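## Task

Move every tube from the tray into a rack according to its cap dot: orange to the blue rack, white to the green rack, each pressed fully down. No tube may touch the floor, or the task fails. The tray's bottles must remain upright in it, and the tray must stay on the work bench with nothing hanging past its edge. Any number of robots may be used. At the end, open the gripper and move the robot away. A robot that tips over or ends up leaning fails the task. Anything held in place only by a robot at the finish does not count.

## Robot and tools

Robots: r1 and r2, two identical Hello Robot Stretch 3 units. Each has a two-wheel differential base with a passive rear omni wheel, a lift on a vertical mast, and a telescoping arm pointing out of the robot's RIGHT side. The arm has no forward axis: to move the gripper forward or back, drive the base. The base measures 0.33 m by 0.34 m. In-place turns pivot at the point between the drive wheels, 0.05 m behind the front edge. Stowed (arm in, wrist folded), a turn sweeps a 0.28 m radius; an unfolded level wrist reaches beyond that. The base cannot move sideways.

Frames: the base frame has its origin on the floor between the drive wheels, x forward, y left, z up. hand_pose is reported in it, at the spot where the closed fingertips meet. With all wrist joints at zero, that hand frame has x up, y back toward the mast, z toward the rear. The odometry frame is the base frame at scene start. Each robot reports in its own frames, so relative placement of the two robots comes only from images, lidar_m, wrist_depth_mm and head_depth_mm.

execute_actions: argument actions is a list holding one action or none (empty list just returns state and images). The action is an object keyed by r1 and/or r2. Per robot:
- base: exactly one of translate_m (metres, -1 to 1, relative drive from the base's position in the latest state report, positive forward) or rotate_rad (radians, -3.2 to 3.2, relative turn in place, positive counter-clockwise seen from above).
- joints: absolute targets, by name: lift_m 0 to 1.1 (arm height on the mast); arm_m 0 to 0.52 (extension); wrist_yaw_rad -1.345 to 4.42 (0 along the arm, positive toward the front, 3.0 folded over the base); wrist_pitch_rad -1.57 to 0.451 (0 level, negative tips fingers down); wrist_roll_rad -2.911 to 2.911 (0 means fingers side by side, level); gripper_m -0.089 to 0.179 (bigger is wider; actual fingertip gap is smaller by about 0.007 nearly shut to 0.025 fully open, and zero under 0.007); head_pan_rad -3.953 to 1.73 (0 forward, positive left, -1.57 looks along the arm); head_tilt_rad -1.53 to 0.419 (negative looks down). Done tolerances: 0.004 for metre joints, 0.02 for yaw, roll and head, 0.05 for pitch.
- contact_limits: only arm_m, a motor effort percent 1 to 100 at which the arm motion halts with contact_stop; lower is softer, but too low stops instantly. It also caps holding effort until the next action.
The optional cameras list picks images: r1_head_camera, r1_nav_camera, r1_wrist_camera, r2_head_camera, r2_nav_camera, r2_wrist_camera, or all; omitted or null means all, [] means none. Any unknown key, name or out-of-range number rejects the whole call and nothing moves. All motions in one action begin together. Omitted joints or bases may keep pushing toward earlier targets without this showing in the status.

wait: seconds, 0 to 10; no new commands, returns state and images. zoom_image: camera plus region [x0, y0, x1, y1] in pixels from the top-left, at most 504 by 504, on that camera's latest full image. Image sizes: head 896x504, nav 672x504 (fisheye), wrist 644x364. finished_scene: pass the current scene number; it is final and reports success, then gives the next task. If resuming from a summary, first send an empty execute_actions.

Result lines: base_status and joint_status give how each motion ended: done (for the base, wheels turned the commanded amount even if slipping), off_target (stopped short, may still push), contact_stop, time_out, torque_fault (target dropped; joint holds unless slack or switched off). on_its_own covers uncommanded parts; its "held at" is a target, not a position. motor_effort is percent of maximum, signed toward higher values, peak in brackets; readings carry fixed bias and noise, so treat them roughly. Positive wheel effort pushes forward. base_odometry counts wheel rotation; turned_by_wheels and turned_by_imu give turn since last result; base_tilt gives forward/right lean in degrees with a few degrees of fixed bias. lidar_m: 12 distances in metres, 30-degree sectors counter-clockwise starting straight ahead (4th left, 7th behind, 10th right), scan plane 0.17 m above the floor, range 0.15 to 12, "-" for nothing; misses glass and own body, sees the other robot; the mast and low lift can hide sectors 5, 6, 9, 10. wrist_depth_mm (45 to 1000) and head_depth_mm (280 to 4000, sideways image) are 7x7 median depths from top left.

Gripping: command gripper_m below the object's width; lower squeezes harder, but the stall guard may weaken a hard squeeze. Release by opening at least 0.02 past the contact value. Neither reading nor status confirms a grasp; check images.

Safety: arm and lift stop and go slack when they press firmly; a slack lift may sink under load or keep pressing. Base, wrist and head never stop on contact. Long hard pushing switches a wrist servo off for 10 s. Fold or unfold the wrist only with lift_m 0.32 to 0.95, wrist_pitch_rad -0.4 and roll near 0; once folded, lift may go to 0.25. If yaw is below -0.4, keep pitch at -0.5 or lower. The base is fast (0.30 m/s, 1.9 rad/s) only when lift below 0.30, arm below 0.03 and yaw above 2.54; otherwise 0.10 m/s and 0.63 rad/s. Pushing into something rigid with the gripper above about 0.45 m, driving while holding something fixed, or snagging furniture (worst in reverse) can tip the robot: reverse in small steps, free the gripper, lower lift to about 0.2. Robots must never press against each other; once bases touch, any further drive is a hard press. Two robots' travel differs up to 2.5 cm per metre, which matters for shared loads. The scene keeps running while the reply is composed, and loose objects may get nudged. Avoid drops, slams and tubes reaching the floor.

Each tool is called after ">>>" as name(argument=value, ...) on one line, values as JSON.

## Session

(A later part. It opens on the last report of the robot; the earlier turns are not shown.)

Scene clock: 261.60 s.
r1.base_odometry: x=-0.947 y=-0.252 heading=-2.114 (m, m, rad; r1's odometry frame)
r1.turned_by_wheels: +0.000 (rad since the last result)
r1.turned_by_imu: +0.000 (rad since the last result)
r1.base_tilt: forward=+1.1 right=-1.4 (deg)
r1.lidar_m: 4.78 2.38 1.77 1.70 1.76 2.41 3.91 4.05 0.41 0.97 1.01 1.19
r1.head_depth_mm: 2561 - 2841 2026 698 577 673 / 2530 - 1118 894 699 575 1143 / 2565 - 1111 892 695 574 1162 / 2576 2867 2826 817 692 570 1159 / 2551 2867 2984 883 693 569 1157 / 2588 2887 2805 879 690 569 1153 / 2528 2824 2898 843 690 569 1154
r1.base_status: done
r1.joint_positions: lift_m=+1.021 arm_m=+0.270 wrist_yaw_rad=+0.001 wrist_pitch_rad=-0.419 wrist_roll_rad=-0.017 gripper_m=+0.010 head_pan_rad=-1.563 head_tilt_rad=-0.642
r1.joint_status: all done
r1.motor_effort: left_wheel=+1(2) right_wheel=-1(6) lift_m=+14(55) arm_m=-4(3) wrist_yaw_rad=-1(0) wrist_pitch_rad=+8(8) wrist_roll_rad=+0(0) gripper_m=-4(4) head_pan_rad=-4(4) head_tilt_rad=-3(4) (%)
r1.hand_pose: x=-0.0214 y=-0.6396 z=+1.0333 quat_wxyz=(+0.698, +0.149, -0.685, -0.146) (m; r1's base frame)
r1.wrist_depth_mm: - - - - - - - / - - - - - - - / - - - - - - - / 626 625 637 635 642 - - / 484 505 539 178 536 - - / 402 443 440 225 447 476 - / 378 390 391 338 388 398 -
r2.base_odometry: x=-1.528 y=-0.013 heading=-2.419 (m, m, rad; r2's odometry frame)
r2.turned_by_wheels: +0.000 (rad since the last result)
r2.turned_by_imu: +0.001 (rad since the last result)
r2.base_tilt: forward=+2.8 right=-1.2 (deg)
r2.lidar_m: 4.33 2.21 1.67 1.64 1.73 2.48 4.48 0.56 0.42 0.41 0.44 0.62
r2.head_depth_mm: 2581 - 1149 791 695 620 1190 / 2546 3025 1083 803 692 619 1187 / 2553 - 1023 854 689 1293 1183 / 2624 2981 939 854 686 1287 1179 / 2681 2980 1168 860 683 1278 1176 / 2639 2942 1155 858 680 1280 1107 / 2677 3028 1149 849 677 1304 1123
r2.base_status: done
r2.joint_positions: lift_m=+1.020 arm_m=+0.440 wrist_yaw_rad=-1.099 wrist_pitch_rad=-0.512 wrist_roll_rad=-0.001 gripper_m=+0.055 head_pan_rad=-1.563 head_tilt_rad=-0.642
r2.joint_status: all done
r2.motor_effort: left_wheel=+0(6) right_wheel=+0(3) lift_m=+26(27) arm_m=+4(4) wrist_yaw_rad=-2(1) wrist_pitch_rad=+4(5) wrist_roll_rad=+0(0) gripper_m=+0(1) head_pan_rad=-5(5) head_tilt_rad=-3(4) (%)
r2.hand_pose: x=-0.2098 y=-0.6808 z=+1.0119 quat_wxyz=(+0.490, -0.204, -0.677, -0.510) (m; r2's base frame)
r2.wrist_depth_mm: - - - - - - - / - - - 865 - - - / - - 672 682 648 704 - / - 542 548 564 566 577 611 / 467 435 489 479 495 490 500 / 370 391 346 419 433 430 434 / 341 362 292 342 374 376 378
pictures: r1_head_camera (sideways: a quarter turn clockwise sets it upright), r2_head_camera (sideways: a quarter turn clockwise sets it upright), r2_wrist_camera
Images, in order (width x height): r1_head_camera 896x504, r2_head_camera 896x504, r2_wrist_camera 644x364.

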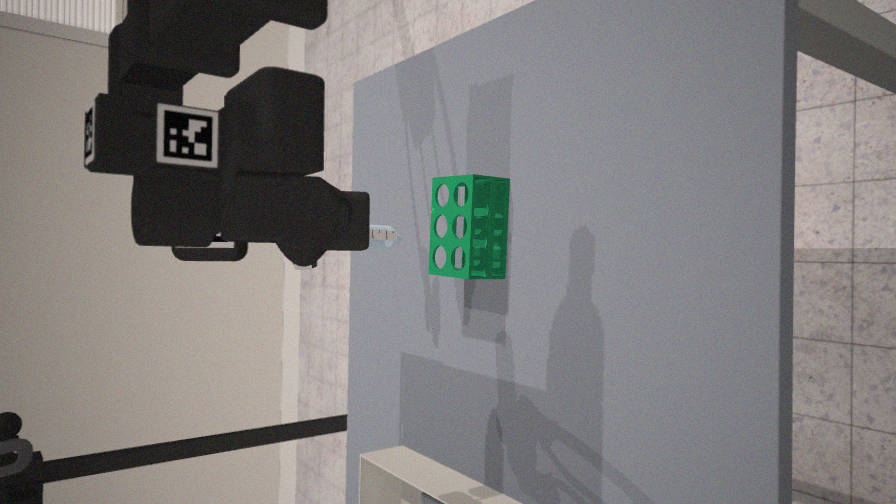

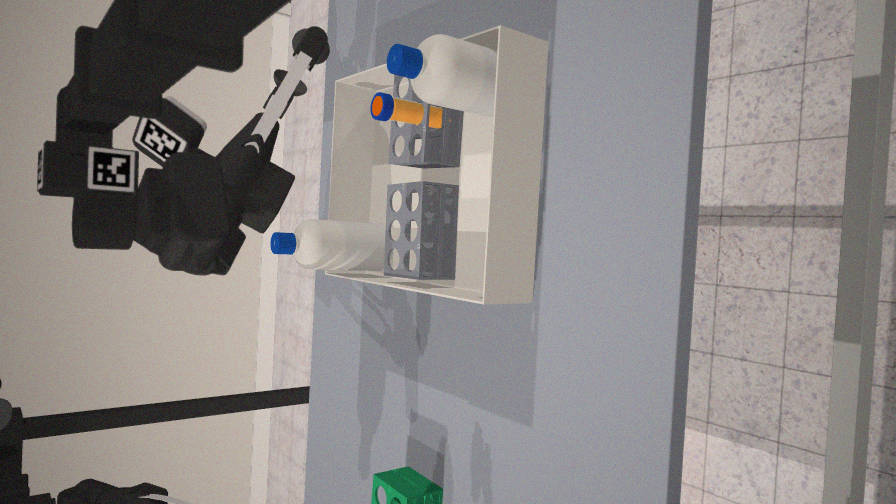

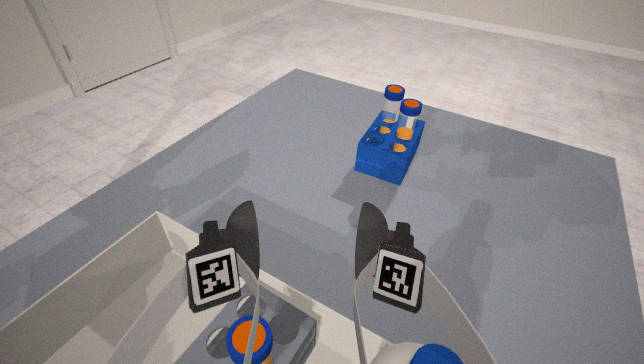

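>>> execute_actions(actions=[{"r1":{"base":{"translate_m":0.02},"joints":{"lift_m":0.96,"arm_m":0.262}},"r2":{"base":{"translate_m":0.02},"joints":{"arm_m":0.468,"lift_m":0.96}}}], cameras=["r1_head_camera","r2_head_camera","r2_wrist_camera","r1_wrist_camera"])

>>> zoom_image(camera="r1_head_camera", region=[380,150,540,290])

Scene clock: 273.80 s.
r1.base_odometry: x=-0.957 y=-0.269 heading=-2.114 (m, m, rad; r1's odometry frame)
r1.turned_by_wheels: +0.000 (rad since the last result)
r1.turned_by_imu: +0.001 (rad since the last result)
r1.base_tilt: forward=+1.1 right=-1.4 (deg)
r1.lidar_m: 4.77 2.39 1.76 1.70 1.76 2.42 3.92 4.07 0.42 0.97 1.01 1.17
r1.head_depth_mm: 2575 2844 - 832 704 576 694 / 2562 2815 - 860 699 572 1143 / 2604 2826 - 807 695 574 1162 / 2564 2850 2965 815 693 570 1154 / 2575 2857 2949 881 693 568 1160 / 2556 2806 2823 885 692 568 1160 / 1241 2816 2916 817 686 567 1147
r1.base_status: done
r1.joint_positions: lift_m=+0.961 arm_m=+0.262 wrist_yaw_rad=+0.001 wrist_pitch_rad=-0.419 wrist_roll_rad=-0.017 gripper_m=+0.010 head_pan_rad=-1.563 head_tilt_rad=-0.642
r1.joint_status: all done
r1.motor_effort: left_wheel=+0(4) right_wheel=-1(3) lift_m=+14(13) arm_m=-4(6) wrist_yaw_rad=-1(1) wrist_pitch_rad=+8(9) wrist_roll_rad=+0(0) gripper_m=-4(4) head_pan_rad=-4(3) head_tilt_rad=-3(4) (%)
r1.hand_pose: x=-0.0214 y=-0.6316 z=+0.9733 quat_wxyz=(+0.698, +0.149, -0.685, -0.146) (m; r1's base frame)
r1.wrist_depth_mm: - - - - - - - / - - - - - - - / - - - - - - - / 447 531 539 548 552 613 - / 392 440 441 178 455 460 - / 359 375 368 224 375 384 - / 326 326 329 285 288 339 346
r2.base_odometry: x=-1.543 y=-0.026 heading=-2.419 (m, m, rad; r2's odometry frame)
r2.turned_by_wheels: +0.000 (rad since the last result)
r2.turned_by_imu: +0.000 (rad since the last result)
r2.base_tilt: forward=+2.8 right=-1.1 (deg)
r2.lidar_m: 4.32 2.19 1.68 1.63 1.72 2.46 4.48 0.56 0.42 0.41 0.44 0.62
r2.head_depth_mm: 2637 2877 - 672 692 620 1184 / 2640 - 1027 821 691 618 1187 / 2641 - 1015 855 690 1291 1185 / 2678 2938 947 854 685 1287 1180 / 2679 2989 1165 861 683 1281 1179 / 2557 2964 1156 857 681 1279 1104 / 1099 869 1049 847 676 1305 1123
r2.base_status: done
r2.joint_positions: lift_m=+0.960 arm_m=+0.468 wrist_yaw_rad=-1.099 wrist_pitch_rad=-0.513 wrist_roll_rad=-0.001 gripper_m=+0.055 head_pan_rad=-1.563 head_tilt_rad=-0.642
r2.joint_status: all done
r2.motor_effort: left_wheel=+1(5) right_wheel=-1(2) lift_m=+19(25) arm_m=+4(5) wrist_yaw_rad=-2(2) wrist_pitch_rad=+4(4) wrist_roll_rad=+0(0) gripper_m=+0(1) head_pan_rad=-4(5) head_tilt_rad=-4(4) (%)
r2.hand_pose: x=-0.2098 y=-0.7087 z=+0.9522 quat_wxyz=(+0.490, -0.204, -0.677, -0.511) (m; r2's base frame)
r2.wrist_depth_mm: - - - - - - - / - - - 730 717 - - / - - 573 562 530 611 618 / - 459 471 480 481 490 500 / 387 357 366 400 413 414 423 / 297 338 289 290 362 358 367 / 294 303 257 255 298 149 313
pictures: r1_head_camera (sideways: a quarter turn clockwise sets it upright), r1_wrist_camera, r2_head_camera (sideways: a quarter turn clockwise sets it upright), r2_wrist_camera
Images, in order (width x height): r1_head_camera 896x504, r1_wrist_camera 644x364, r2_head_camera 896x504, r2_wrist_camera 644x364.

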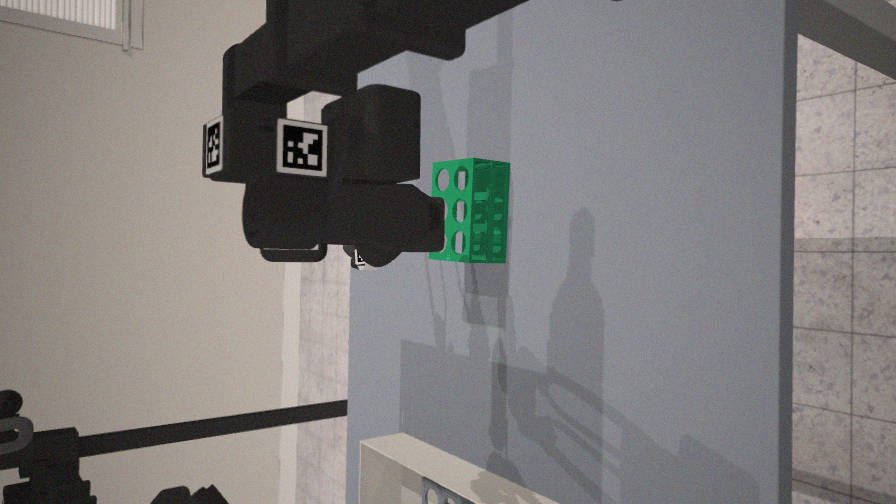

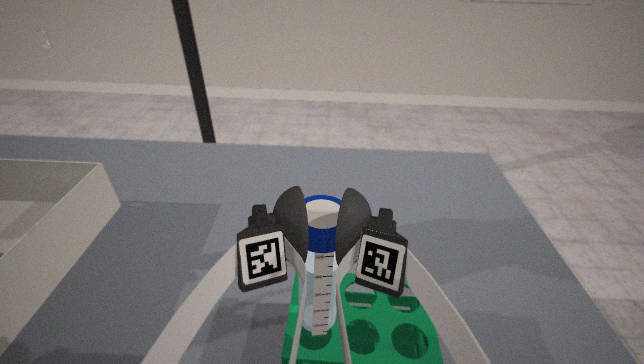

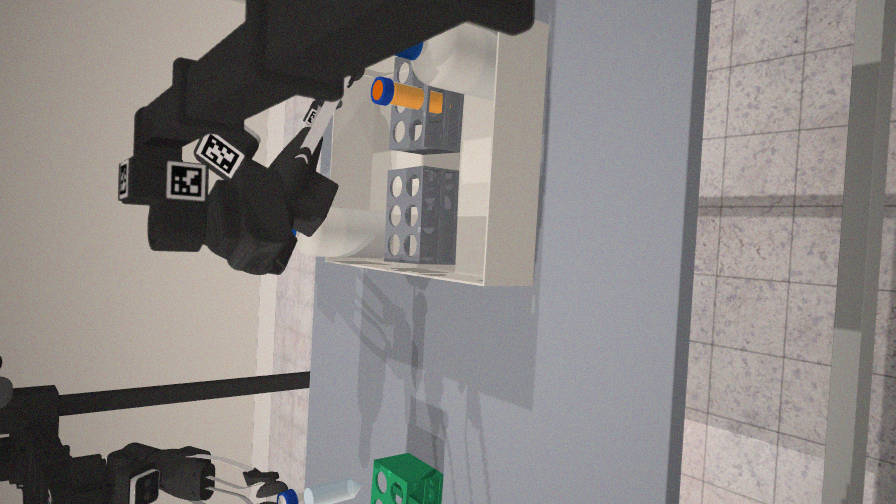

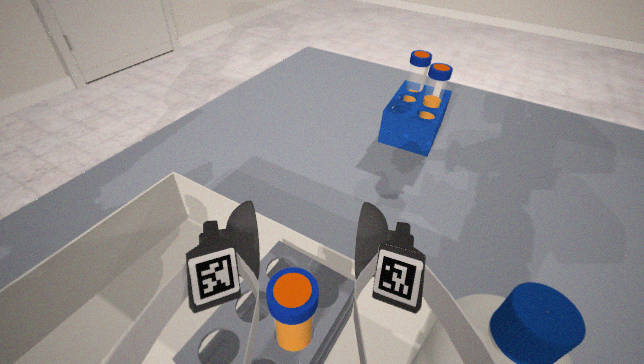

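Region (380, 150, 540, 290) of r1_head_camera's 896x504 image, scaled by 3.150, with more detail than that image has; it fills the top 441 rows of this view, and the rest is white.

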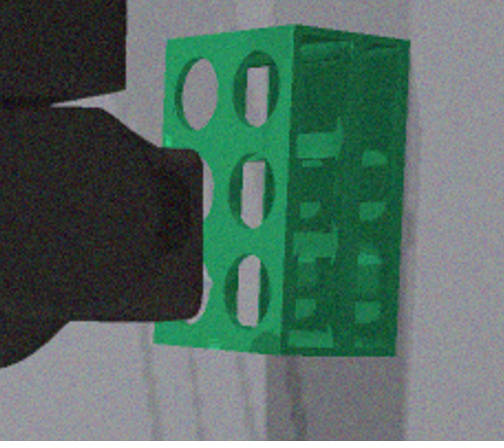

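>>> execute_actions(actions=[{"r1":{"joints":{"lift_m":0.925}},"r2":{"joints":{"arm_m":0.479,"lift_m":0.915}}}], cameras=["r2_head_camera","r2_wrist_camera","r1_wrist_camera"])

>>> zoom_image(camera="r2_head_camera", region=[280,424,480,504])

Scene clock: 288.77 s.
r1.base_odometry: x=-0.957 y=-0.269 heading=-2.114 (m, m, rad; r1's odometry frame)
r1.turned_by_wheels: +0.000 (rad since the last result)
r1.turned_by_imu: +0.001 (rad since the last result)
r1.base_tilt: forward=+1.1 right=-1.4 (deg)
r1.lidar_m: 4.78 2.39 1.77 1.70 1.77 2.42 3.92 4.07 0.42 0.97 1.01 1.17
r1.head_depth_mm: 2546 2899 3107 - 677 563 693 / 2560 2850 - 830 698 573 1143 / 2563 2836 - 791 695 573 1154 / 2585 2845 3069 821 693 572 1153 / 2577 2858 3015 881 693 569 1164 / 2563 2842 2800 881 691 567 1156 / 1248 2842 2937 817 687 567 1154
r1.base_status: not commanded
r1.joint_positions: lift_m=+0.926 arm_m=+0.262 wrist_yaw_rad=+0.001 wrist_pitch_rad=-0.419 wrist_roll_rad=-0.017 gripper_m=+0.010 head_pan_rad=-1.563 head_tilt_rad=-0.642
r1.joint_status: all done
r1.motor_effort: left_wheel=+1(2) right_wheel=-1(1) lift_m=+14(14) arm_m=-3(4) wrist_yaw_rad=-1(1) wrist_pitch_rad=+9(9) wrist_roll_rad=+0(0) gripper_m=-4(4) head_pan_rad=-4(4) head_tilt_rad=-2(3) (%)
r1.hand_pose: x=-0.0214 y=-0.6316 z=+0.9383 quat_wxyz=(+0.698, +0.149, -0.685, -0.146) (m; r1's base frame)
r1.wrist_depth_mm: - - - - - - - / - - - - - - - / 579 592 608 - - - - / 396 484 479 490 479 499 - / 361 397 399 178 402 408 - / 332 334 329 233 290 349 358 / 292 293 294 249 254 301 304
r2.base_odometry: x=-1.543 y=-0.026 heading=-2.419 (m, m, rad; r2's odometry frame)
r2.turned_by_wheels: +0.000 (rad since the last result)
r2.turned_by_imu: +0.000 (rad since the last result)
r2.base_tilt: forward=+2.9 right=-1.1 (deg)
r2.lidar_m: 4.31 2.20 1.67 1.64 1.72 2.47 4.49 0.56 0.42 0.41 0.44 0.62
r2.head_depth_mm: 2631 2924 3139 - 655 621 1190 / 2633 2922 - 823 692 619 1187 / 2647 2888 1017 857 689 1292 1184 / 2655 2922 989 853 685 1288 1177 / 2686 2981 1168 860 684 1280 1177 / 2576 2946 1155 856 681 1283 1104 / 1210 896 1097 849 676 1306 1120
r2.base_status: not commanded
r2.joint_positions: lift_m=+0.915 arm_m=+0.479 wrist_yaw_rad=-1.099 wrist_pitch_rad=-0.513 wrist_roll_rad=-0.001 gripper_m=+0.055 head_pan_rad=-1.563 head_tilt_rad=-0.642
r2.joint_status: all done
r2.motor_effort: left_wheel=+0(1) right_wheel=+1(1) lift_m=+19(20) arm_m=+4(8) wrist_yaw_rad=-1(1) wrist_pitch_rad=+4(5) wrist_roll_rad=+0(0) gripper_m=+0(0) head_pan_rad=-5(4) head_tilt_rad=-4(5) (%)
r2.hand_pose: x=-0.2098 y=-0.7197 z=+0.9072 quat_wxyz=(+0.490, -0.204, -0.677, -0.511) (m; r2's base frame)
r2.wrist_depth_mm: - - - - - - - / - - 630 627 541 676 - / - 474 487 497 491 515 521 / 389 331 343 407 413 421 426 / 270 323 328 262 358 357 360 / 277 291 235 190 245 158 117 / 258 257 216 213 269 137 126
pictures: r1_wrist_camera, r2_head_camera (sideways: a quarter turn clockwise sets it upright), r2_wrist_camera
Images, in order (width x height): r1_wrist_camera 644x364, r2_head_camera 896x504, r2_wrist_camera 644x364.

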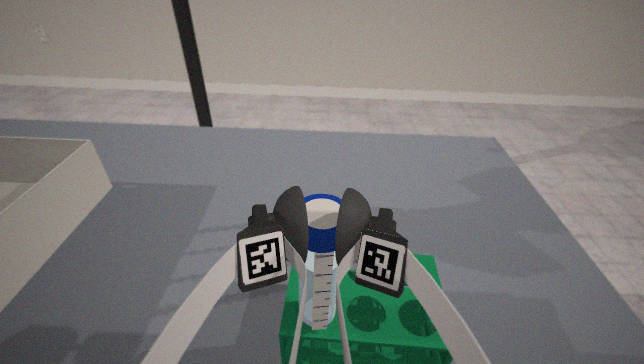

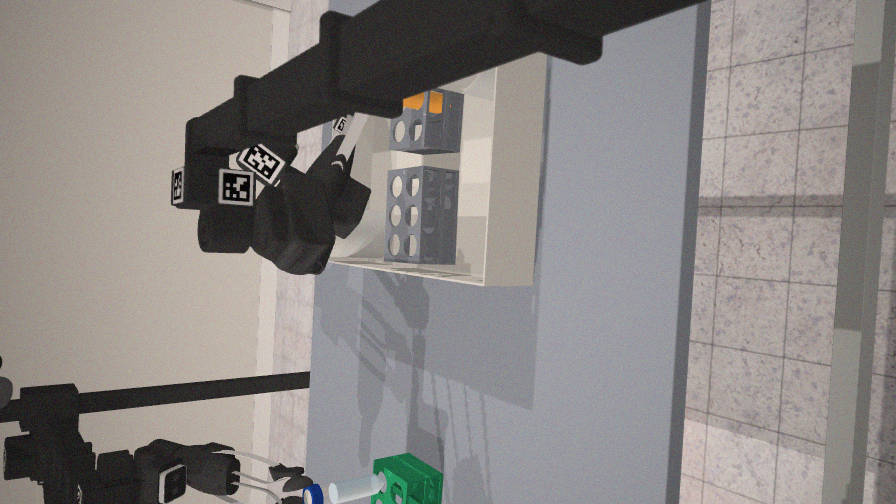

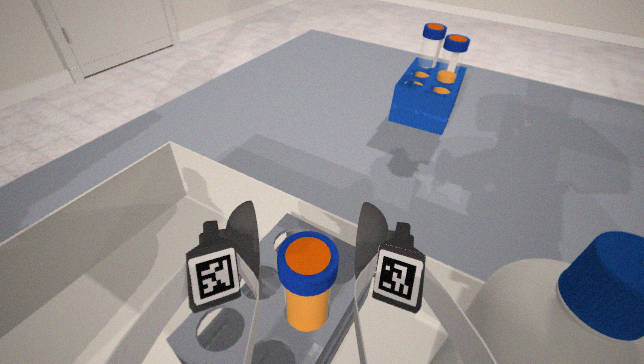

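Region (280, 424, 480, 504) of r2_head_camera's 896x504 image, scaled by 2.520, with more detail than that image has; it fills the top 202 rows of this view, and the rest is white.

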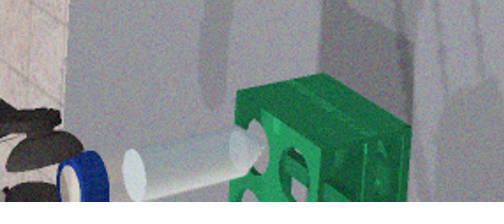

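>>> execute_actions(actions=[{"r1":{"joints":{"lift_m":0.895}},"r2":{"base":{"translate_m":0.006},"joints":{"arm_m":0.476,"lift_m":0.905}}}], cameras=["r2_wrist_camera","r1_wrist_camera"])

Scene clock: 293.97 s.
r1.base_odometry: x=-0.957 y=-0.269 heading=-2.114 (m, m, rad; r1's odometry frame)
r1.turned_by_wheels: +0.000 (rad since the last result)
r1.turned_by_imu: +0.001 (rad since the last result)
r1.base_tilt: forward=+1.1 right=-1.4 (deg)
r1.lidar_m: 4.77 2.38 1.77 1.70 1.76 2.42 3.91 4.07 0.42 0.97 1.01 1.17
r1.head_depth_mm: 2541 2875 3003 - - 576 693 / 2553 2880 3066 - 699 574 1129 / 2574 2828 3131 - 694 571 1162 / 2574 2832 3093 853 693 571 1154 / 2540 2873 3019 883 691 570 1156 / 2581 2819 2790 880 693 569 1150 / 1267 2793 2931 816 689 568 1153
r1.base_status: not commanded
r1.joint_positions: lift_m=+0.896 arm_m=+0.262 wrist_yaw_rad=+0.001 wrist_pitch_rad=-0.419 wrist_roll_rad=-0.017 gripper_m=+0.010 head_pan_rad=-1.563 head_tilt_rad=-0.642
r1.joint_status: all done
r1.motor_effort: left_wheel=+1(2) right_wheel=-1(2) lift_m=+14(13) arm_m=-4(4) wrist_yaw_rad=+0(1) wrist_pitch_rad=+9(9) wrist_roll_rad=+0(0) gripper_m=-4(4) head_pan_rad=-4(3) head_tilt_rad=-4(3) (%)
r1.hand_pose: x=-0.0214 y=-0.6315 z=+0.9083 quat_wxyz=(+0.698, +0.149, -0.685, -0.146) (m; r1's base frame)
r1.wrist_depth_mm: - - - - - - - / - - - - - - - / 409 532 539 556 552 - - / 359 426 428 435 443 443 - / 337 352 359 178 358 369 401 / 300 300 295 222 245 312 315 / 261 262 264 242 238 272 275
r2.base_odometry: x=-1.547 y=-0.030 heading=-2.419 (m, m, rad; r2's odometry frame)
r2.turned_by_wheels: +0.000 (rad since the last result)
r2.turned_by_imu: +0.000 (rad since the last result)
r2.base_tilt: forward=+2.8 right=-1.1 (deg)
r2.lidar_m: 4.31 2.19 1.68 1.64 1.73 2.46 4.50 0.56 0.42 0.41 0.44 0.62
r2.head_depth_mm: 2629 2945 3061 - - 958 1190 / 2629 2892 - 832 691 617 1188 / 2635 2875 - 834 687 1295 1183 / 2655 2961 1088 834 687 1285 1180 / 2669 3006 1164 862 682 1282 1174 / 1369 2908 1155 858 681 1305 1104 / 1254 913 1049 853 677 1301 1120
r2.base_status: done
r2.joint_positions: lift_m=+0.905 arm_m=+0.476 wrist_yaw_rad=-1.099 wrist_pitch_rad=-0.513 wrist_roll_rad=-0.001 gripper_m=+0.055 head_pan_rad=-1.563 head_tilt_rad=-0.642
r2.joint_status: all done
r2.motor_effort: left_wheel=+1(5) right_wheel=-1(4) lift_m=+19(20) arm_m=-5(3) wrist_yaw_rad=-2(1) wrist_pitch_rad=+4(5) wrist_roll_rad=+0(0) gripper_m=+0(1) head_pan_rad=-4(5) head_tilt_rad=-4(4) (%)
r2.hand_pose: x=-0.2098 y=-0.7172 z=+0.8971 quat_wxyz=(+0.490, -0.204, -0.677, -0.511) (m; r2's base frame)
r2.wrist_depth_mm: - - - - - - - / - - 607 610 510 643 - / - 449 466 474 483 500 503 / 375 320 334 389 399 408 413 / 270 315 325 181 341 344 119 / 271 281 230 212 253 145 121 / 247 246 206 228 256 135 123
pictures: r1_wrist_camera, r2_wrist_camera
Images, in order (width x height): r1_wrist_camera 644x364, r2_wrist_camera 644x364.

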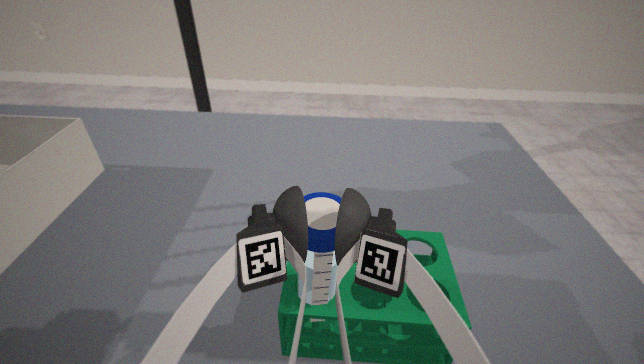

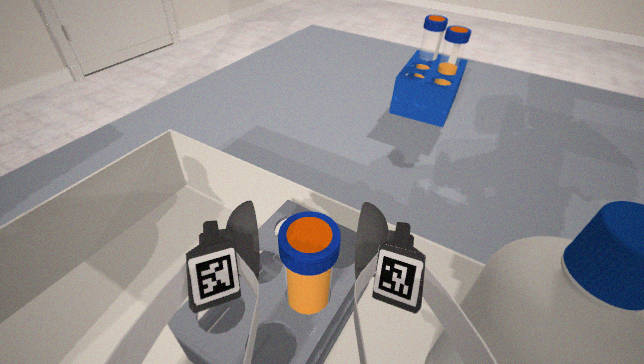

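>>> execute_actions(actions=[{"r1":{"joints":{"lift_m":0.873}},"r2":{"joints":{"gripper_m":0.01}}}], cameras=[])

>>> execute_actions(actions=[{"r1":{"joints":{"gripper_m":0.065}},"r2":{"joints":{"lift_m":1.09}}}], cameras=["r2_wrist_camera","r1_wrist_camera","r2_head_camera"])

Scene clock: 299.73 s.
r1.base_odometry: x=-0.957 y=-0.269 heading=-2.114 (m, m, rad; r1's odometry frame)
r1.turned_by_wheels: +0.000 (rad since the last result)
r1.turned_by_imu: +0.001 (rad since the last result)
r1.base_tilt: forward=+1.1 right=-1.4 (deg)
r1.lidar_m: 4.77 2.39 1.76 1.70 1.77 2.42 3.92 4.08 0.42 0.97 1.01 1.16
r1.head_depth_mm: 2572 2879 3057 2292 - 575 729 / 2561 2853 3105 - 698 575 1139 / 2557 2894 3052 - 697 572 1161 / 2587 2841 3023 884 694 571 1158 / 2580 2840 2945 879 693 571 1160 / 2554 2861 2802 882 691 569 1156 / 1263 2745 2943 817 689 569 1149
r1.base_status: not commanded
r1.joint_positions: lift_m=+0.874 arm_m=+0.262 wrist_yaw_rad=+0.001 wrist_pitch_rad=-0.399 wrist_roll_rad=-0.017 gripper_m=+0.010 head_pan_rad=-1.563 head_tilt_rad=-0.642
r1.joint_status: all done
r1.motor_effort: left_wheel=+1(1) right_wheel=-1(2) lift_m=+11(19) arm_m=-4(4) wrist_yaw_rad=-1(2) wrist_pitch_rad=+0(9) wrist_roll_rad=+0(0) gripper_m=-4(4) head_pan_rad=-4(4) head_tilt_rad=-3(3) (%)
r1.hand_pose: x=-0.0214 y=-0.6340 z=+0.8908 quat_wxyz=(+0.699, +0.142, -0.687, -0.139) (m; r1's base frame)
r1.wrist_depth_mm: - - - - - - - / - - - - - - - / 388 519 525 532 545 - - / 356 407 410 429 424 430 - / 329 333 338 177 302 350 361 / 281 281 277 205 233 296 293 / 243 245 246 226 234 253 255
r2.base_odometry: x=-1.547 y=-0.030 heading=-2.419 (m, m, rad; r2's odometry frame)
r2.turned_by_wheels: +0.000 (rad since the last result)
r2.turned_by_imu: +0.000 (rad since the last result)
r2.base_tilt: forward=+2.9 right=-1.1 (deg)
r2.lidar_m: 4.32 2.20 1.67 1.63 1.73 2.46 4.50 0.56 0.42 0.41 0.44 0.62
r2.head_depth_mm: 2609 2942 3067 - - 961 1188 / 2615 2893 - 830 691 619 1187 / 2637 2858 - 836 689 1290 1183 / 2676 2936 1090 837 685 1286 1179 / 2695 2992 1166 864 684 1282 1177 / 1352 2917 1158 856 680 1309 1104 / 1269 921 999 849 677 1304 1119
r2.base_status: not commanded
r2.joint_positions: lift_m=+0.905 arm_m=+0.476 wrist_yaw_rad=-1.099 wrist_pitch_rad=-0.512 wrist_roll_rad=-0.001 gripper_m=+0.010 head_pan_rad=-1.563 head_tilt_rad=-0.642
r2.joint_status: all done
r2.motor_effort: left_wheel=+1(0) right_wheel=-1(1) lift_m=+18(19) arm_m=-4(4) wrist_yaw_rad=-1(2) wrist_pitch_rad=+4(4) wrist_roll_rad=+0(0) gripper_m=-7(79) head_pan_rad=-5(5) head_tilt_rad=-5(4) (%)
r2.hand_pose: x=-0.2099 y=-0.7172 z=+0.8973 quat_wxyz=(+0.490, -0.204, -0.677, -0.510) (m; r2's base frame)
r2.wrist_depth_mm: - - - - - - - / - - 612 604 539 630 - / - 462 471 481 496 501 516 / 375 322 335 396 398 408 417 / 271 314 332 179 339 345 120 / 274 282 287 200 259 146 121 / 249 252 205 222 255 139 123
pictures: none
No camera images: the call's "cameras" was empty. Leave "cameras" out to get every camera's image.

Scene clock: 302.23 s.
r1.base_odometry: x=-0.957 y=-0.269 heading=-2.114 (m, m, rad; r1's odometry frame)
r1.turned_by_wheels: +0.000 (rad since the last result)
r1.turned_by_imu: +0.000 (rad since the last result)
r1.base_tilt: forward=+1.1 right=-1.3 (deg)
r1.lidar_m: 4.77 2.40 1.77 1.70 1.77 2.41 3.92 4.07 0.42 0.97 1.01 1.17
r1.head_depth_mm: 2566 2831 3007 2294 - 575 730 / 2540 2870 3018 - 700 574 1144 / 2568 2857 3077 - 696 573 1155 / 2582 2876 2950 836 693 570 1160 / 2551 2841 2983 886 692 570 1150 / 2597 2825 2785 878 690 569 1150 / 2490 2846 2943 815 688 568 1150
r1.base_status: not commanded
r1.joint_positions: lift_m=+0.874 arm_m=+0.262 wrist_yaw_rad=+0.001 wrist_pitch_rad=-0.412 wrist_roll_rad=-0.017 gripper_m=+0.065 head_pan_rad=-1.563 head_tilt_rad=-0.642
r1.joint_status: all done
r1.motor_effort: left_wheel=+2(2) right_wheel=-1(2) lift_m=+13(13) arm_m=-3(3) wrist_yaw_rad=-1(1) wrist_pitch_rad=+6(6) wrist_roll_rad=+0(0) gripper_m=+1(79) head_pan_rad=-4(4) head_tilt_rad=-3(3) (%)
r1.hand_pose: x=-0.0214 y=-0.6324 z=+0.8878 quat_wxyz=(+0.698, +0.146, -0.686, -0.144) (m; r1's base frame)
r1.wrist_depth_mm: - - - - - - - / - - - - - - - / 390 502 516 515 524 559 - / 356 394 395 404 407 412 - / 327 328 339 208 282 339 341 / 278 278 273 210 206 288 291 / 239 243 243 233 233 245 252
r2.base_odometry: x=-1.547 y=-0.030 heading=-2.419 (m, m, rad; r2's odometry frame)
r2.turned_by_wheels: +0.000 (rad since the last result)
r2.turned_by_imu: +0.000 (rad since the last result)
r2.base_tilt: forward=+2.9 right=-1.0 (deg)
r2.lidar_m: 4.30 2.20 1.67 1.63 1.72 2.47 4.49 0.56 0.42 0.41 0.44 0.62
r2.head_depth_mm: 2663 2894 1139 682 695 620 1192 / 2650 2996 2903 834 691 618 1188 / - 3079 1178 833 689 1293 1182 / 2622 2982 1063 837 685 1291 1181 / 2662 2981 1165 862 682 1280 1175 / 1349 2956 1158 856 679 1310 1103 / 1266 923 1044 850 677 1297 1122
r2.base_status: not commanded
r2.joint_positions: lift_m=+1.090 arm_m=+0.476 wrist_yaw_rad=-1.099 wrist_pitch_rad=-0.518 wrist_roll_rad=-0.001 gripper_m=+0.010 head_pan_rad=-1.563 head_tilt_rad=-0.642
r2.joint_status: all done
r2.motor_effort: left_wheel=+1(1) right_wheel=-1(1) lift_m=+26(28) arm_m=-4(4) wrist_yaw_rad=-1(1) wrist_pitch_rad=+7(7) wrist_roll_rad=+0(0) gripper_m=-6(7) head_pan_rad=-5(5) head_tilt_rad=-4(4) (%)
r2.hand_pose: x=-0.2091 y=-0.7168 z=+1.0806 quat_wxyz=(+0.488, -0.202, -0.677, -0.512) (m; r2's base frame)
r2.wrist_depth_mm: - - - - - - - / - - - - - - - / - - - 801 799 - - / - - 655 670 623 695 - / - 564 576 180 571 584 602 / 497 477 460 199 515 501 513 / 422 404 424 379 437 443 443
pictures: r1_wrist_camera, r2_head_camera (sideways: a quarter turn clockwise sets it upright), r2_wrist_camera
Images, in order (width x height): r1_wrist_camera 644x364, r2_head_camera 896x504, r2_wrist_camera 644x364.

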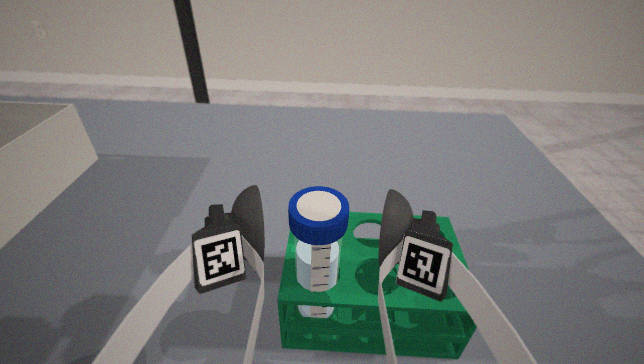

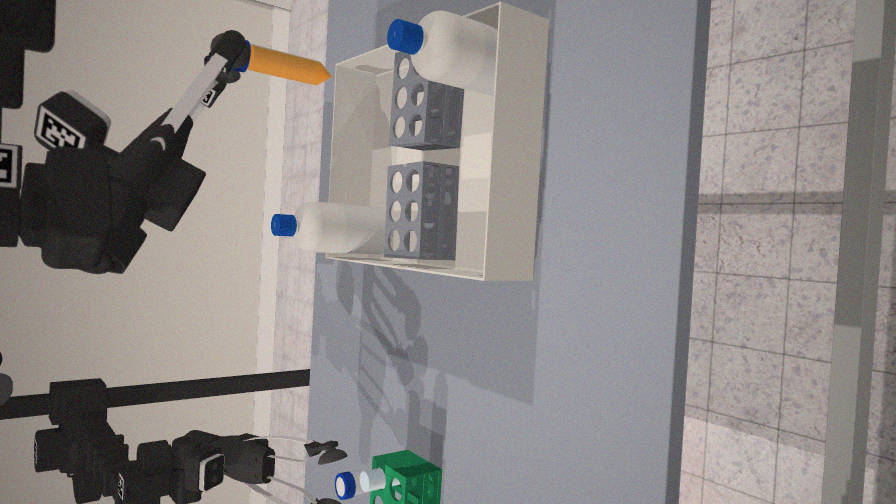

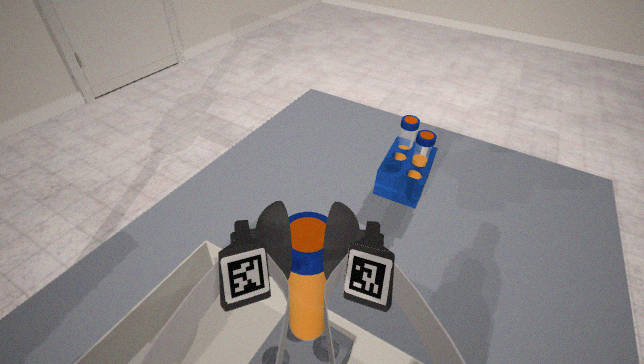

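>>> execute_actions(actions=[{"r1":{"joints":{"lift_m":0.97,"arm_m":0.05}},"r2":{"base":{"translate_m":-0.392},"joints":{"lift_m":1.04,"arm_m":0.494,"head_pan_rad":-1.8}}}], cameras=["r2_wrist_camera","r1_head_camera","r2_head_camera"])

Scene clock: 323.70 s.
r1.base_odometry: x=-0.957 y=-0.269 heading=-2.114 (m, m, rad; r1's odometry frame)
r1.turned_by_wheels: +0.000 (rad since the last result)
r1.turned_by_imu: +0.002 (rad since the last result)
r1.base_tilt: forward=+1.1 right=-1.4 (deg)
r1.lidar_m: 4.77 2.39 1.77 1.70 1.77 2.41 3.91 4.07 0.42 0.97 1.01 1.17
r1.head_depth_mm: 2545 2894 3012 - - - 694 / 2555 2893 3038 - - - 1138 / 2568 2880 3033 - - - 1161 / 2580 2857 2979 - - 557 1162 / 2597 2874 2964 886 694 567 1152 / 2585 2895 2916 881 690 569 1153 / 2572 2897 2926 815 690 569 1148
r1.base_status: not commanded
r1.joint_positions: lift_m=+0.969 arm_m=+0.050 wrist_yaw_rad=+0.000 wrist_pitch_rad=-0.414 wrist_roll_rad=-0.017 gripper_m=+0.065 head_pan_rad=-1.563 head_tilt_rad=-0.642
r1.joint_status: all done
r1.motor_effort: left_wheel=+1(2) right_wheel=-2(2) lift_m=+60(59) arm_m=-4(3) wrist_yaw_rad=-1(0) wrist_pitch_rad=+6(6) wrist_roll_rad=+0(0) gripper_m=+1(1) head_pan_rad=-4(4) head_tilt_rad=-3(3) (%)
r1.hand_pose: x=-0.0214 y=-0.4202 z=+0.9828 quat_wxyz=(+0.698, +0.147, -0.686, -0.144) (m; r1's base frame)
r1.wrist_depth_mm: - - - - - - - / - - - - - - - / 622 628 717 724 729 - - / 468 514 563 483 567 - - / 375 455 475 453 468 473 - / 360 393 380 395 387 406 - / 336 339 342 342 345 351 366
r2.base_odometry: x=-1.253 y=+0.229 heading=-2.419 (m, m, rad; r2's odometry frame)
r2.turned_by_wheels: +0.000 (rad since the last result)
r2.turned_by_imu: +0.000 (rad since the last result)
r2.base_tilt: forward=+2.8 right=-1.0 (deg)
r2.lidar_m: 4.69 2.23 1.69 1.66 1.75 2.50 4.09 0.53 0.40 0.39 0.41 0.59
r2.head_depth_mm: 2735 - - 881 693 827 1118 / 2721 - 1194 878 691 1299 1134 / 2616 3110 1184 841 687 1293 1138 / - 3013 1116 854 686 613 1180 / - 3057 2857 859 682 609 1177 / - 3035 2822 854 681 592 1171 / 2565 2854 2801 807 658 576 1166
r2.base_status: done
r2.joint_positions: lift_m=+1.040 arm_m=+0.494 wrist_yaw_rad=-1.099 wrist_pitch_rad=-0.519 wrist_roll_rad=-0.001 gripper_m=+0.010 head_pan_rad=-1.793 head_tilt_rad=-0.642
r2.joint_status: all done
r2.motor_effort: left_wheel=+1(4) right_wheel=+0(6) lift_m=+19(24) arm_m=+5(4) wrist_yaw_rad=-1(1) wrist_pitch_rad=+6(6) wrist_roll_rad=+0(0) gripper_m=-6(6) head_pan_rad=-5(31) head_tilt_rad=-4(3) (%)
r2.hand_pose: x=-0.2090 y=-0.7343 z=+1.0309 quat_wxyz=(+0.488, -0.202, -0.677, -0.512) (m; r2's base frame)
r2.wrist_depth_mm: - - - - - - - / - - - - - - - / - - - - - - - / - - 585 - - - - / - 492 512 180 510 - - / 435 421 428 200 454 448 - / 375 375 382 316 387 396 398
pictures: r1_head_camera (sideways: a quarter turn clockwise sets it upright), r2_head_camera (sideways: a quarter turn clockwise sets it upright), r2_wrist_camera
Images, in order (width x height): r1_head_camera 896x504, r2_head_camera 896x504, r2_wrist_camera 644x364.

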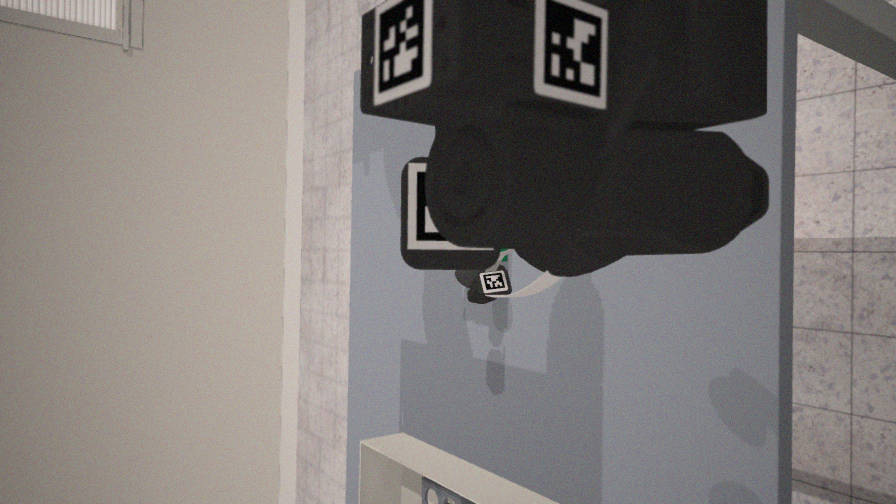

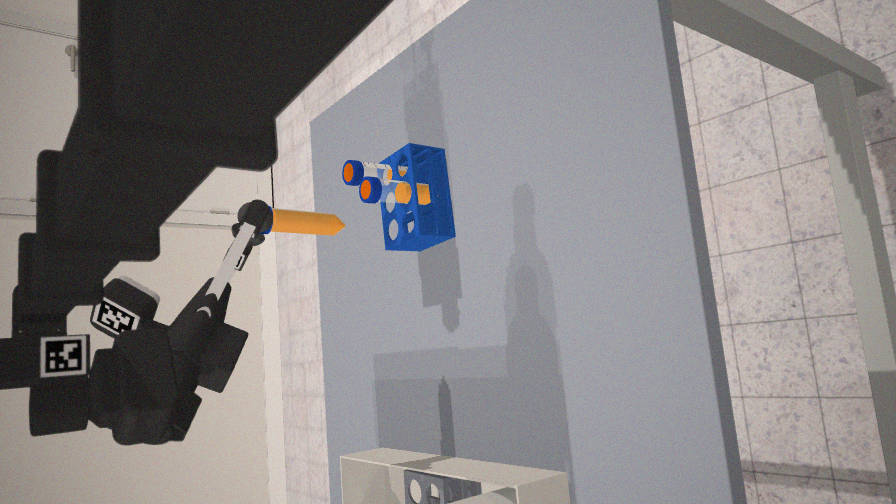

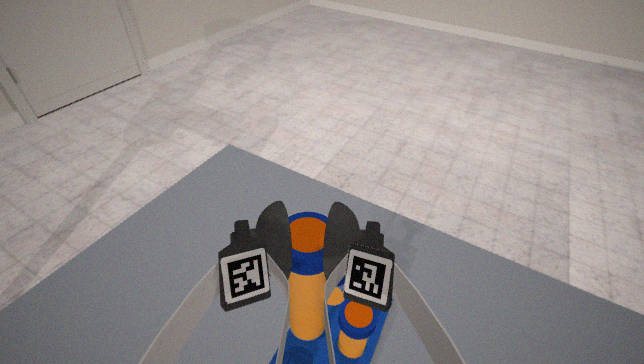

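>>> execute_actions(actions=[{"r1":{"joints":{"head_pan_rad":-0.6,"head_tilt_rad":-0.4}},"r2":{"joints":{"lift_m":0.97}}}], cameras=["r1_head_camera","r2_head_camera"])

>>> zoom_image(camera="r2_head_camera", region=[320,130,480,270])

>>> zoom_image(camera="r1_head_camera", region=[350,150,550,350])

Scene clock: 330.60 s.
r1.base_odometry: x=-0.957 y=-0.269 heading=-2.114 (m, m, rad; r1's odometry frame)
r1.turned_by_wheels: +0.000 (rad since the last result)
r1.turned_by_imu: +0.001 (rad since the last result)
r1.base_tilt: forward=+1.1 right=-1.4 (deg)
r1.lidar_m: 4.76 2.39 1.77 1.70 1.76 2.41 3.92 4.05 0.42 0.97 1.01 1.17
r1.head_depth_mm: 3157 3261 3451 3360 831 640 566 / 3479 3713 1000 1379 885 679 565 / - - - 1374 854 703 583 / - - - 1186 920 699 1323 / - - - 1359 927 1521 1350 / - - - 3218 1009 1562 1351 / - - - 3208 2011 1663 1345
r1.base_status: not commanded
r1.joint_positions: lift_m=+0.969 arm_m=+0.050 wrist_yaw_rad=+0.000 wrist_pitch_rad=-0.414 wrist_roll_rad=-0.017 gripper_m=+0.065 head_pan_rad=-0.607 head_tilt_rad=-0.409
r1.joint_status: all done
r1.motor_effort: left_wheel=+1(1) right_wheel=-1(1) lift_m=+60(60) arm_m=-4(4) wrist_yaw_rad=-1(0) wrist_pitch_rad=+6(6) wrist_roll_rad=+0(0) gripper_m=+1(1) head_pan_rad=+5(49) head_tilt_rad=+2(17) (%)
r1.hand_pose: x=-0.0214 y=-0.4202 z=+0.9828 quat_wxyz=(+0.698, +0.147, -0.686, -0.144) (m; r1's base frame)
r1.wrist_depth_mm: - - - - - - - / - - - - - - - / 620 628 717 720 721 - - / 469 511 558 488 560 - - / 373 446 475 459 469 478 - / 359 392 385 395 385 406 - / 337 337 343 343 346 355 363
r2.base_odometry: x=-1.253 y=+0.229 heading=-2.419 (m, m, rad; r2's odometry frame)
r2.turned_by_wheels: +0.000 (rad since the last result)
r2.turned_by_imu: +0.000 (rad since the last result)
r2.base_tilt: forward=+3.0 right=-1.1 (deg)
r2.lidar_m: 4.69 2.23 1.70 1.66 1.75 2.49 4.10 0.53 0.40 0.39 0.41 0.59
r2.head_depth_mm: 2825 3237 3168 - - 868 1113 / 2758 3121 - - 671 1302 1138 / 2705 2978 - 834 690 1290 1136 / 2679 - 1119 853 685 612 1178 / 2613 - 1112 859 682 610 1176 / 2564 - 1103 855 680 592 1176 / 2537 2847 2800 805 659 578 1166
r2.base_status: not commanded
r2.joint_positions: lift_m=+0.970 arm_m=+0.494 wrist_yaw_rad=-1.099 wrist_pitch_rad=-0.519 wrist_roll_rad=-0.001 gripper_m=+0.010 head_pan_rad=-1.793 head_tilt_rad=-0.642
r2.joint_status: all done
r2.motor_effort: left_wheel=+0(1) right_wheel=-1(0) lift_m=+20(20) arm_m=+4(4) wrist_yaw_rad=-2(1) wrist_pitch_rad=+6(7) wrist_roll_rad=+0(0) gripper_m=-6(7) head_pan_rad=-5(6) head_tilt_rad=-5(3) (%)
r2.hand_pose: x=-0.2090 y=-0.7342 z=+0.9609 quat_wxyz=(+0.488, -0.202, -0.677, -0.512) (m; r2's base frame)
r2.wrist_depth_mm: - - - - - - - / - - - - - - - / - - 570 - - - - / - 473 481 481 - - - / 407 402 419 180 419 425 - / 348 351 354 200 367 370 375 / 312 317 316 260 321 330 329
pictures: r1_head_camera (sideways: a quarter turn clockwise sets it upright), r2_head_camera (sideways: a quarter turn clockwise sets it upright)
Images, in order (width x height): r1_head_camera 896x504, r2_head_camera 896x504.

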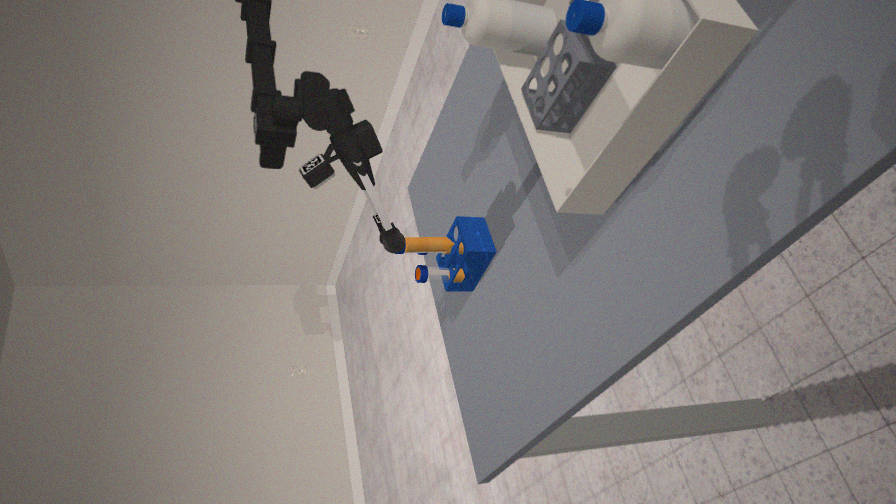

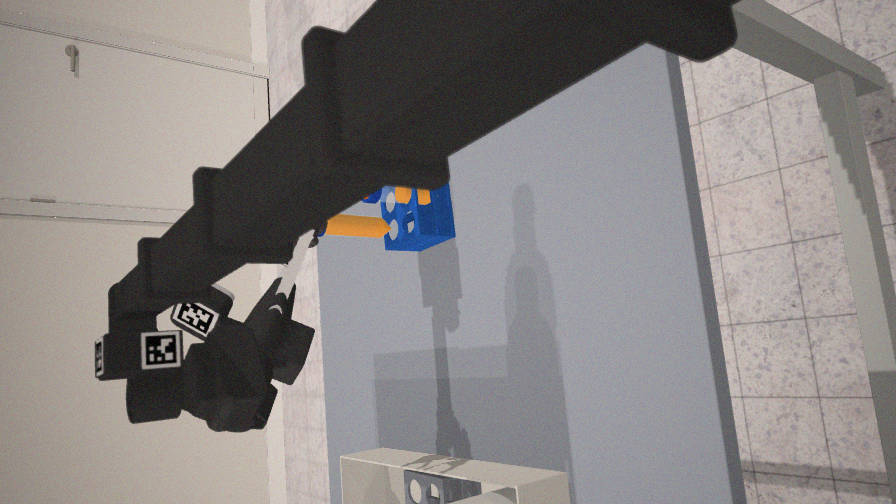

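Region (320, 130, 480, 270) of r2_head_camera's 896x504 image, scaled by 3.150, with more detail than that image has; it fills the top 441 rows of this view, and the rest is white.

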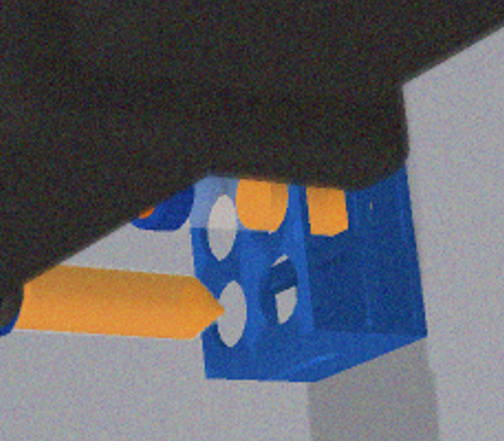

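Region (350, 150, 550, 350) of r1_head_camera's 896x504 image, scaled by 2.520, with more detail than that image has.

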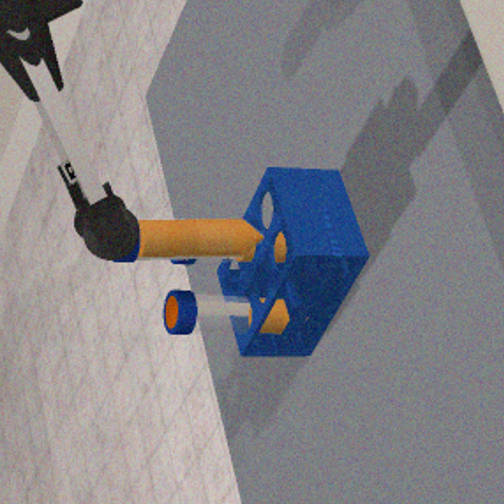

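>>> execute_actions(actions=[{"r2":{"joints":{"lift_m":0.955,"arm_m":0.5}}}], cameras=["r1_head_camera","r2_head_camera"])

>>> zoom_image(camera="r2_head_camera", region=[320,130,480,270])

>>> zoom_image(camera="r1_head_camera", region=[390,190,510,310])

Scene clock: 340.97 s.
r1.base_odometry: x=-0.957 y=-0.269 heading=-2.114 (m, m, rad; r1's odometry frame)
r1.turned_by_wheels: +0.000 (rad since the last result)
r1.turned_by_imu: +0.001 (rad since the last result)
r1.base_tilt: forward=+1.1 right=-1.4 (deg)
r1.lidar_m: 4.77 2.39 1.77 1.70 1.77 2.42 3.93 4.06 0.42 0.97 1.01 1.17
r1.head_depth_mm: 3172 3297 3463 3325 829 638 566 / 3498 3737 985 1374 882 679 566 / 3956 - - 1377 855 700 580 / - - - 1200 922 696 1313 / - - - 1355 918 1511 1348 / - - - 3294 1010 1577 1348 / - - - 3267 2007 1671 1354
r1.base_status: not commanded
r1.joint_positions: lift_m=+0.969 arm_m=+0.050 wrist_yaw_rad=+0.000 wrist_pitch_rad=-0.414 wrist_roll_rad=-0.017 gripper_m=+0.065 head_pan_rad=-0.607 head_tilt_rad=-0.409
r1.joint_status: not commanded
r1.motor_effort: left_wheel=+2(2) right_wheel=-1(2) lift_m=+60(60) arm_m=-4(4) wrist_yaw_rad=-1(0) wrist_pitch_rad=+6(6) wrist_roll_rad=+0(0) gripper_m=+1(1) head_pan_rad=+4(4) head_tilt_rad=+3(3) (%)
r1.hand_pose: x=-0.0214 y=-0.4202 z=+0.9828 quat_wxyz=(+0.698, +0.147, -0.686, -0.144) (m; r1's base frame)
r1.wrist_depth_mm: - - - - - - - / - - - - - - - / 626 622 709 709 737 - - / 460 512 560 484 569 - - / 377 455 477 459 467 476 - / 361 383 379 398 389 404 - / 335 337 342 344 345 349 362
r2.base_odometry: x=-1.253 y=+0.229 heading=-2.419 (m, m, rad; r2's odometry frame)
r2.turned_by_wheels: +0.000 (rad since the last result)
r2.turned_by_imu: +0.000 (rad since the last result)
r2.base_tilt: forward=+2.9 right=-1.1 (deg)
r2.lidar_m: 4.70 2.23 1.69 1.65 1.75 2.50 4.10 0.53 0.40 0.39 0.41 0.59
r2.head_depth_mm: 2814 3206 3058 - - - 1120 / 2764 3125 3226 - 661 1297 1135 / 2711 3011 - 811 688 1292 1132 / 2687 2923 1066 854 685 612 1178 / 2624 - 1081 861 682 610 1176 / 2597 - 1102 856 680 592 1168 / 2550 2846 2807 807 659 576 1169
r2.base_status: not commanded
r2.joint_positions: lift_m=+0.955 arm_m=+0.500 wrist_yaw_rad=-1.099 wrist_pitch_rad=-0.519 wrist_roll_rad=-0.001 gripper_m=+0.010 head_pan_rad=-1.793 head_tilt_rad=-0.642
r2.joint_status: all done
r2.motor_effort: left_wheel=+1(1) right_wheel=+0(1) lift_m=+19(19) arm_m=+4(8) wrist_yaw_rad=-1(2) wrist_pitch_rad=+6(7) wrist_roll_rad=+0(0) gripper_m=-6(7) head_pan_rad=-5(5) head_tilt_rad=-4(3) (%)
r2.hand_pose: x=-0.2090 y=-0.7402 z=+0.9459 quat_wxyz=(+0.488, -0.202, -0.677, -0.512) (m; r2's base frame)
r2.wrist_depth_mm: - - - - - - - / - - - - - - - / - - 550 - - - - / - 448 458 458 471 - - / 380 383 398 180 404 406 - / 333 339 340 200 351 350 360 / 294 296 301 253 299 314 315
pictures: r1_head_camera (sideways: a quarter turn clockwise sets it upright), r2_head_camera (sideways: a quarter turn clockwise sets it upright)
Images, in order (width x height): r1_head_camera 896x504, r2_head_camera 896x504.

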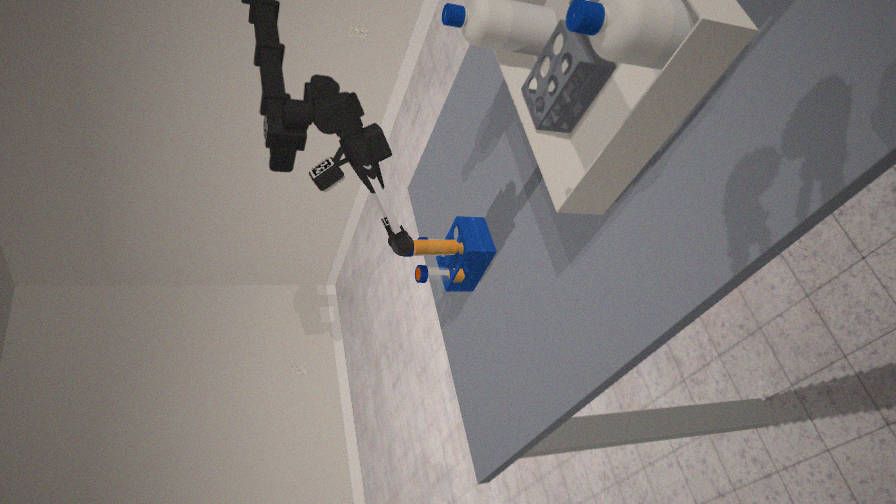

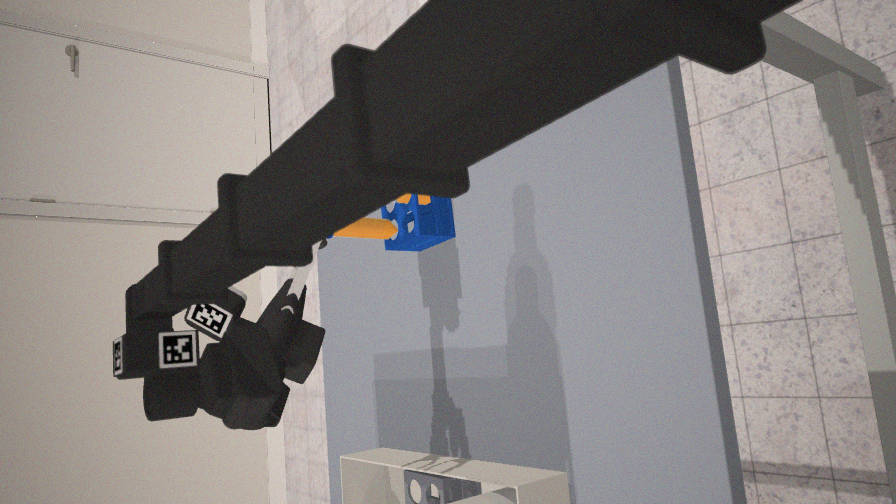

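Region (320, 130, 480, 270) of r2_head_camera's 896x504 image, scaled by 3.150, with more detail than that image has; it fills the top 441 rows of this view, and the rest is white.

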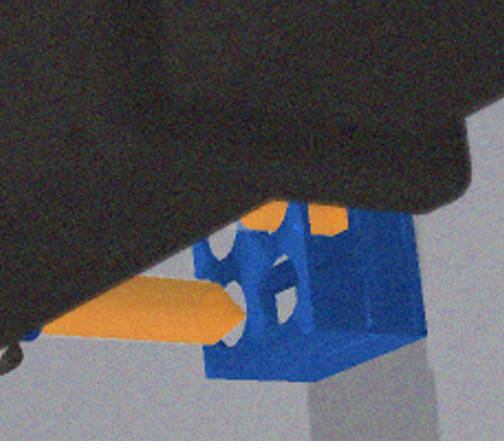

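Region (390, 190, 510, 310) of r1_head_camera's 896x504 image, scaled by 4.200, with more detail than that image has.

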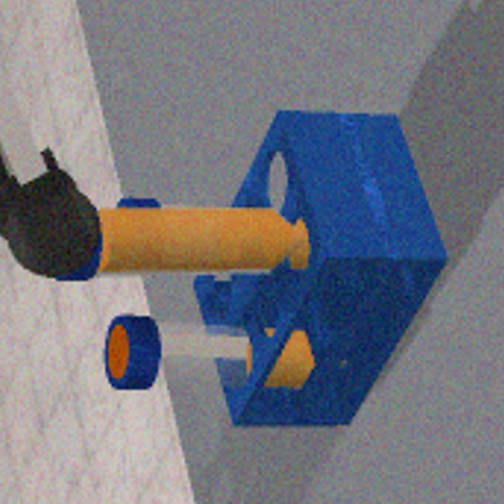

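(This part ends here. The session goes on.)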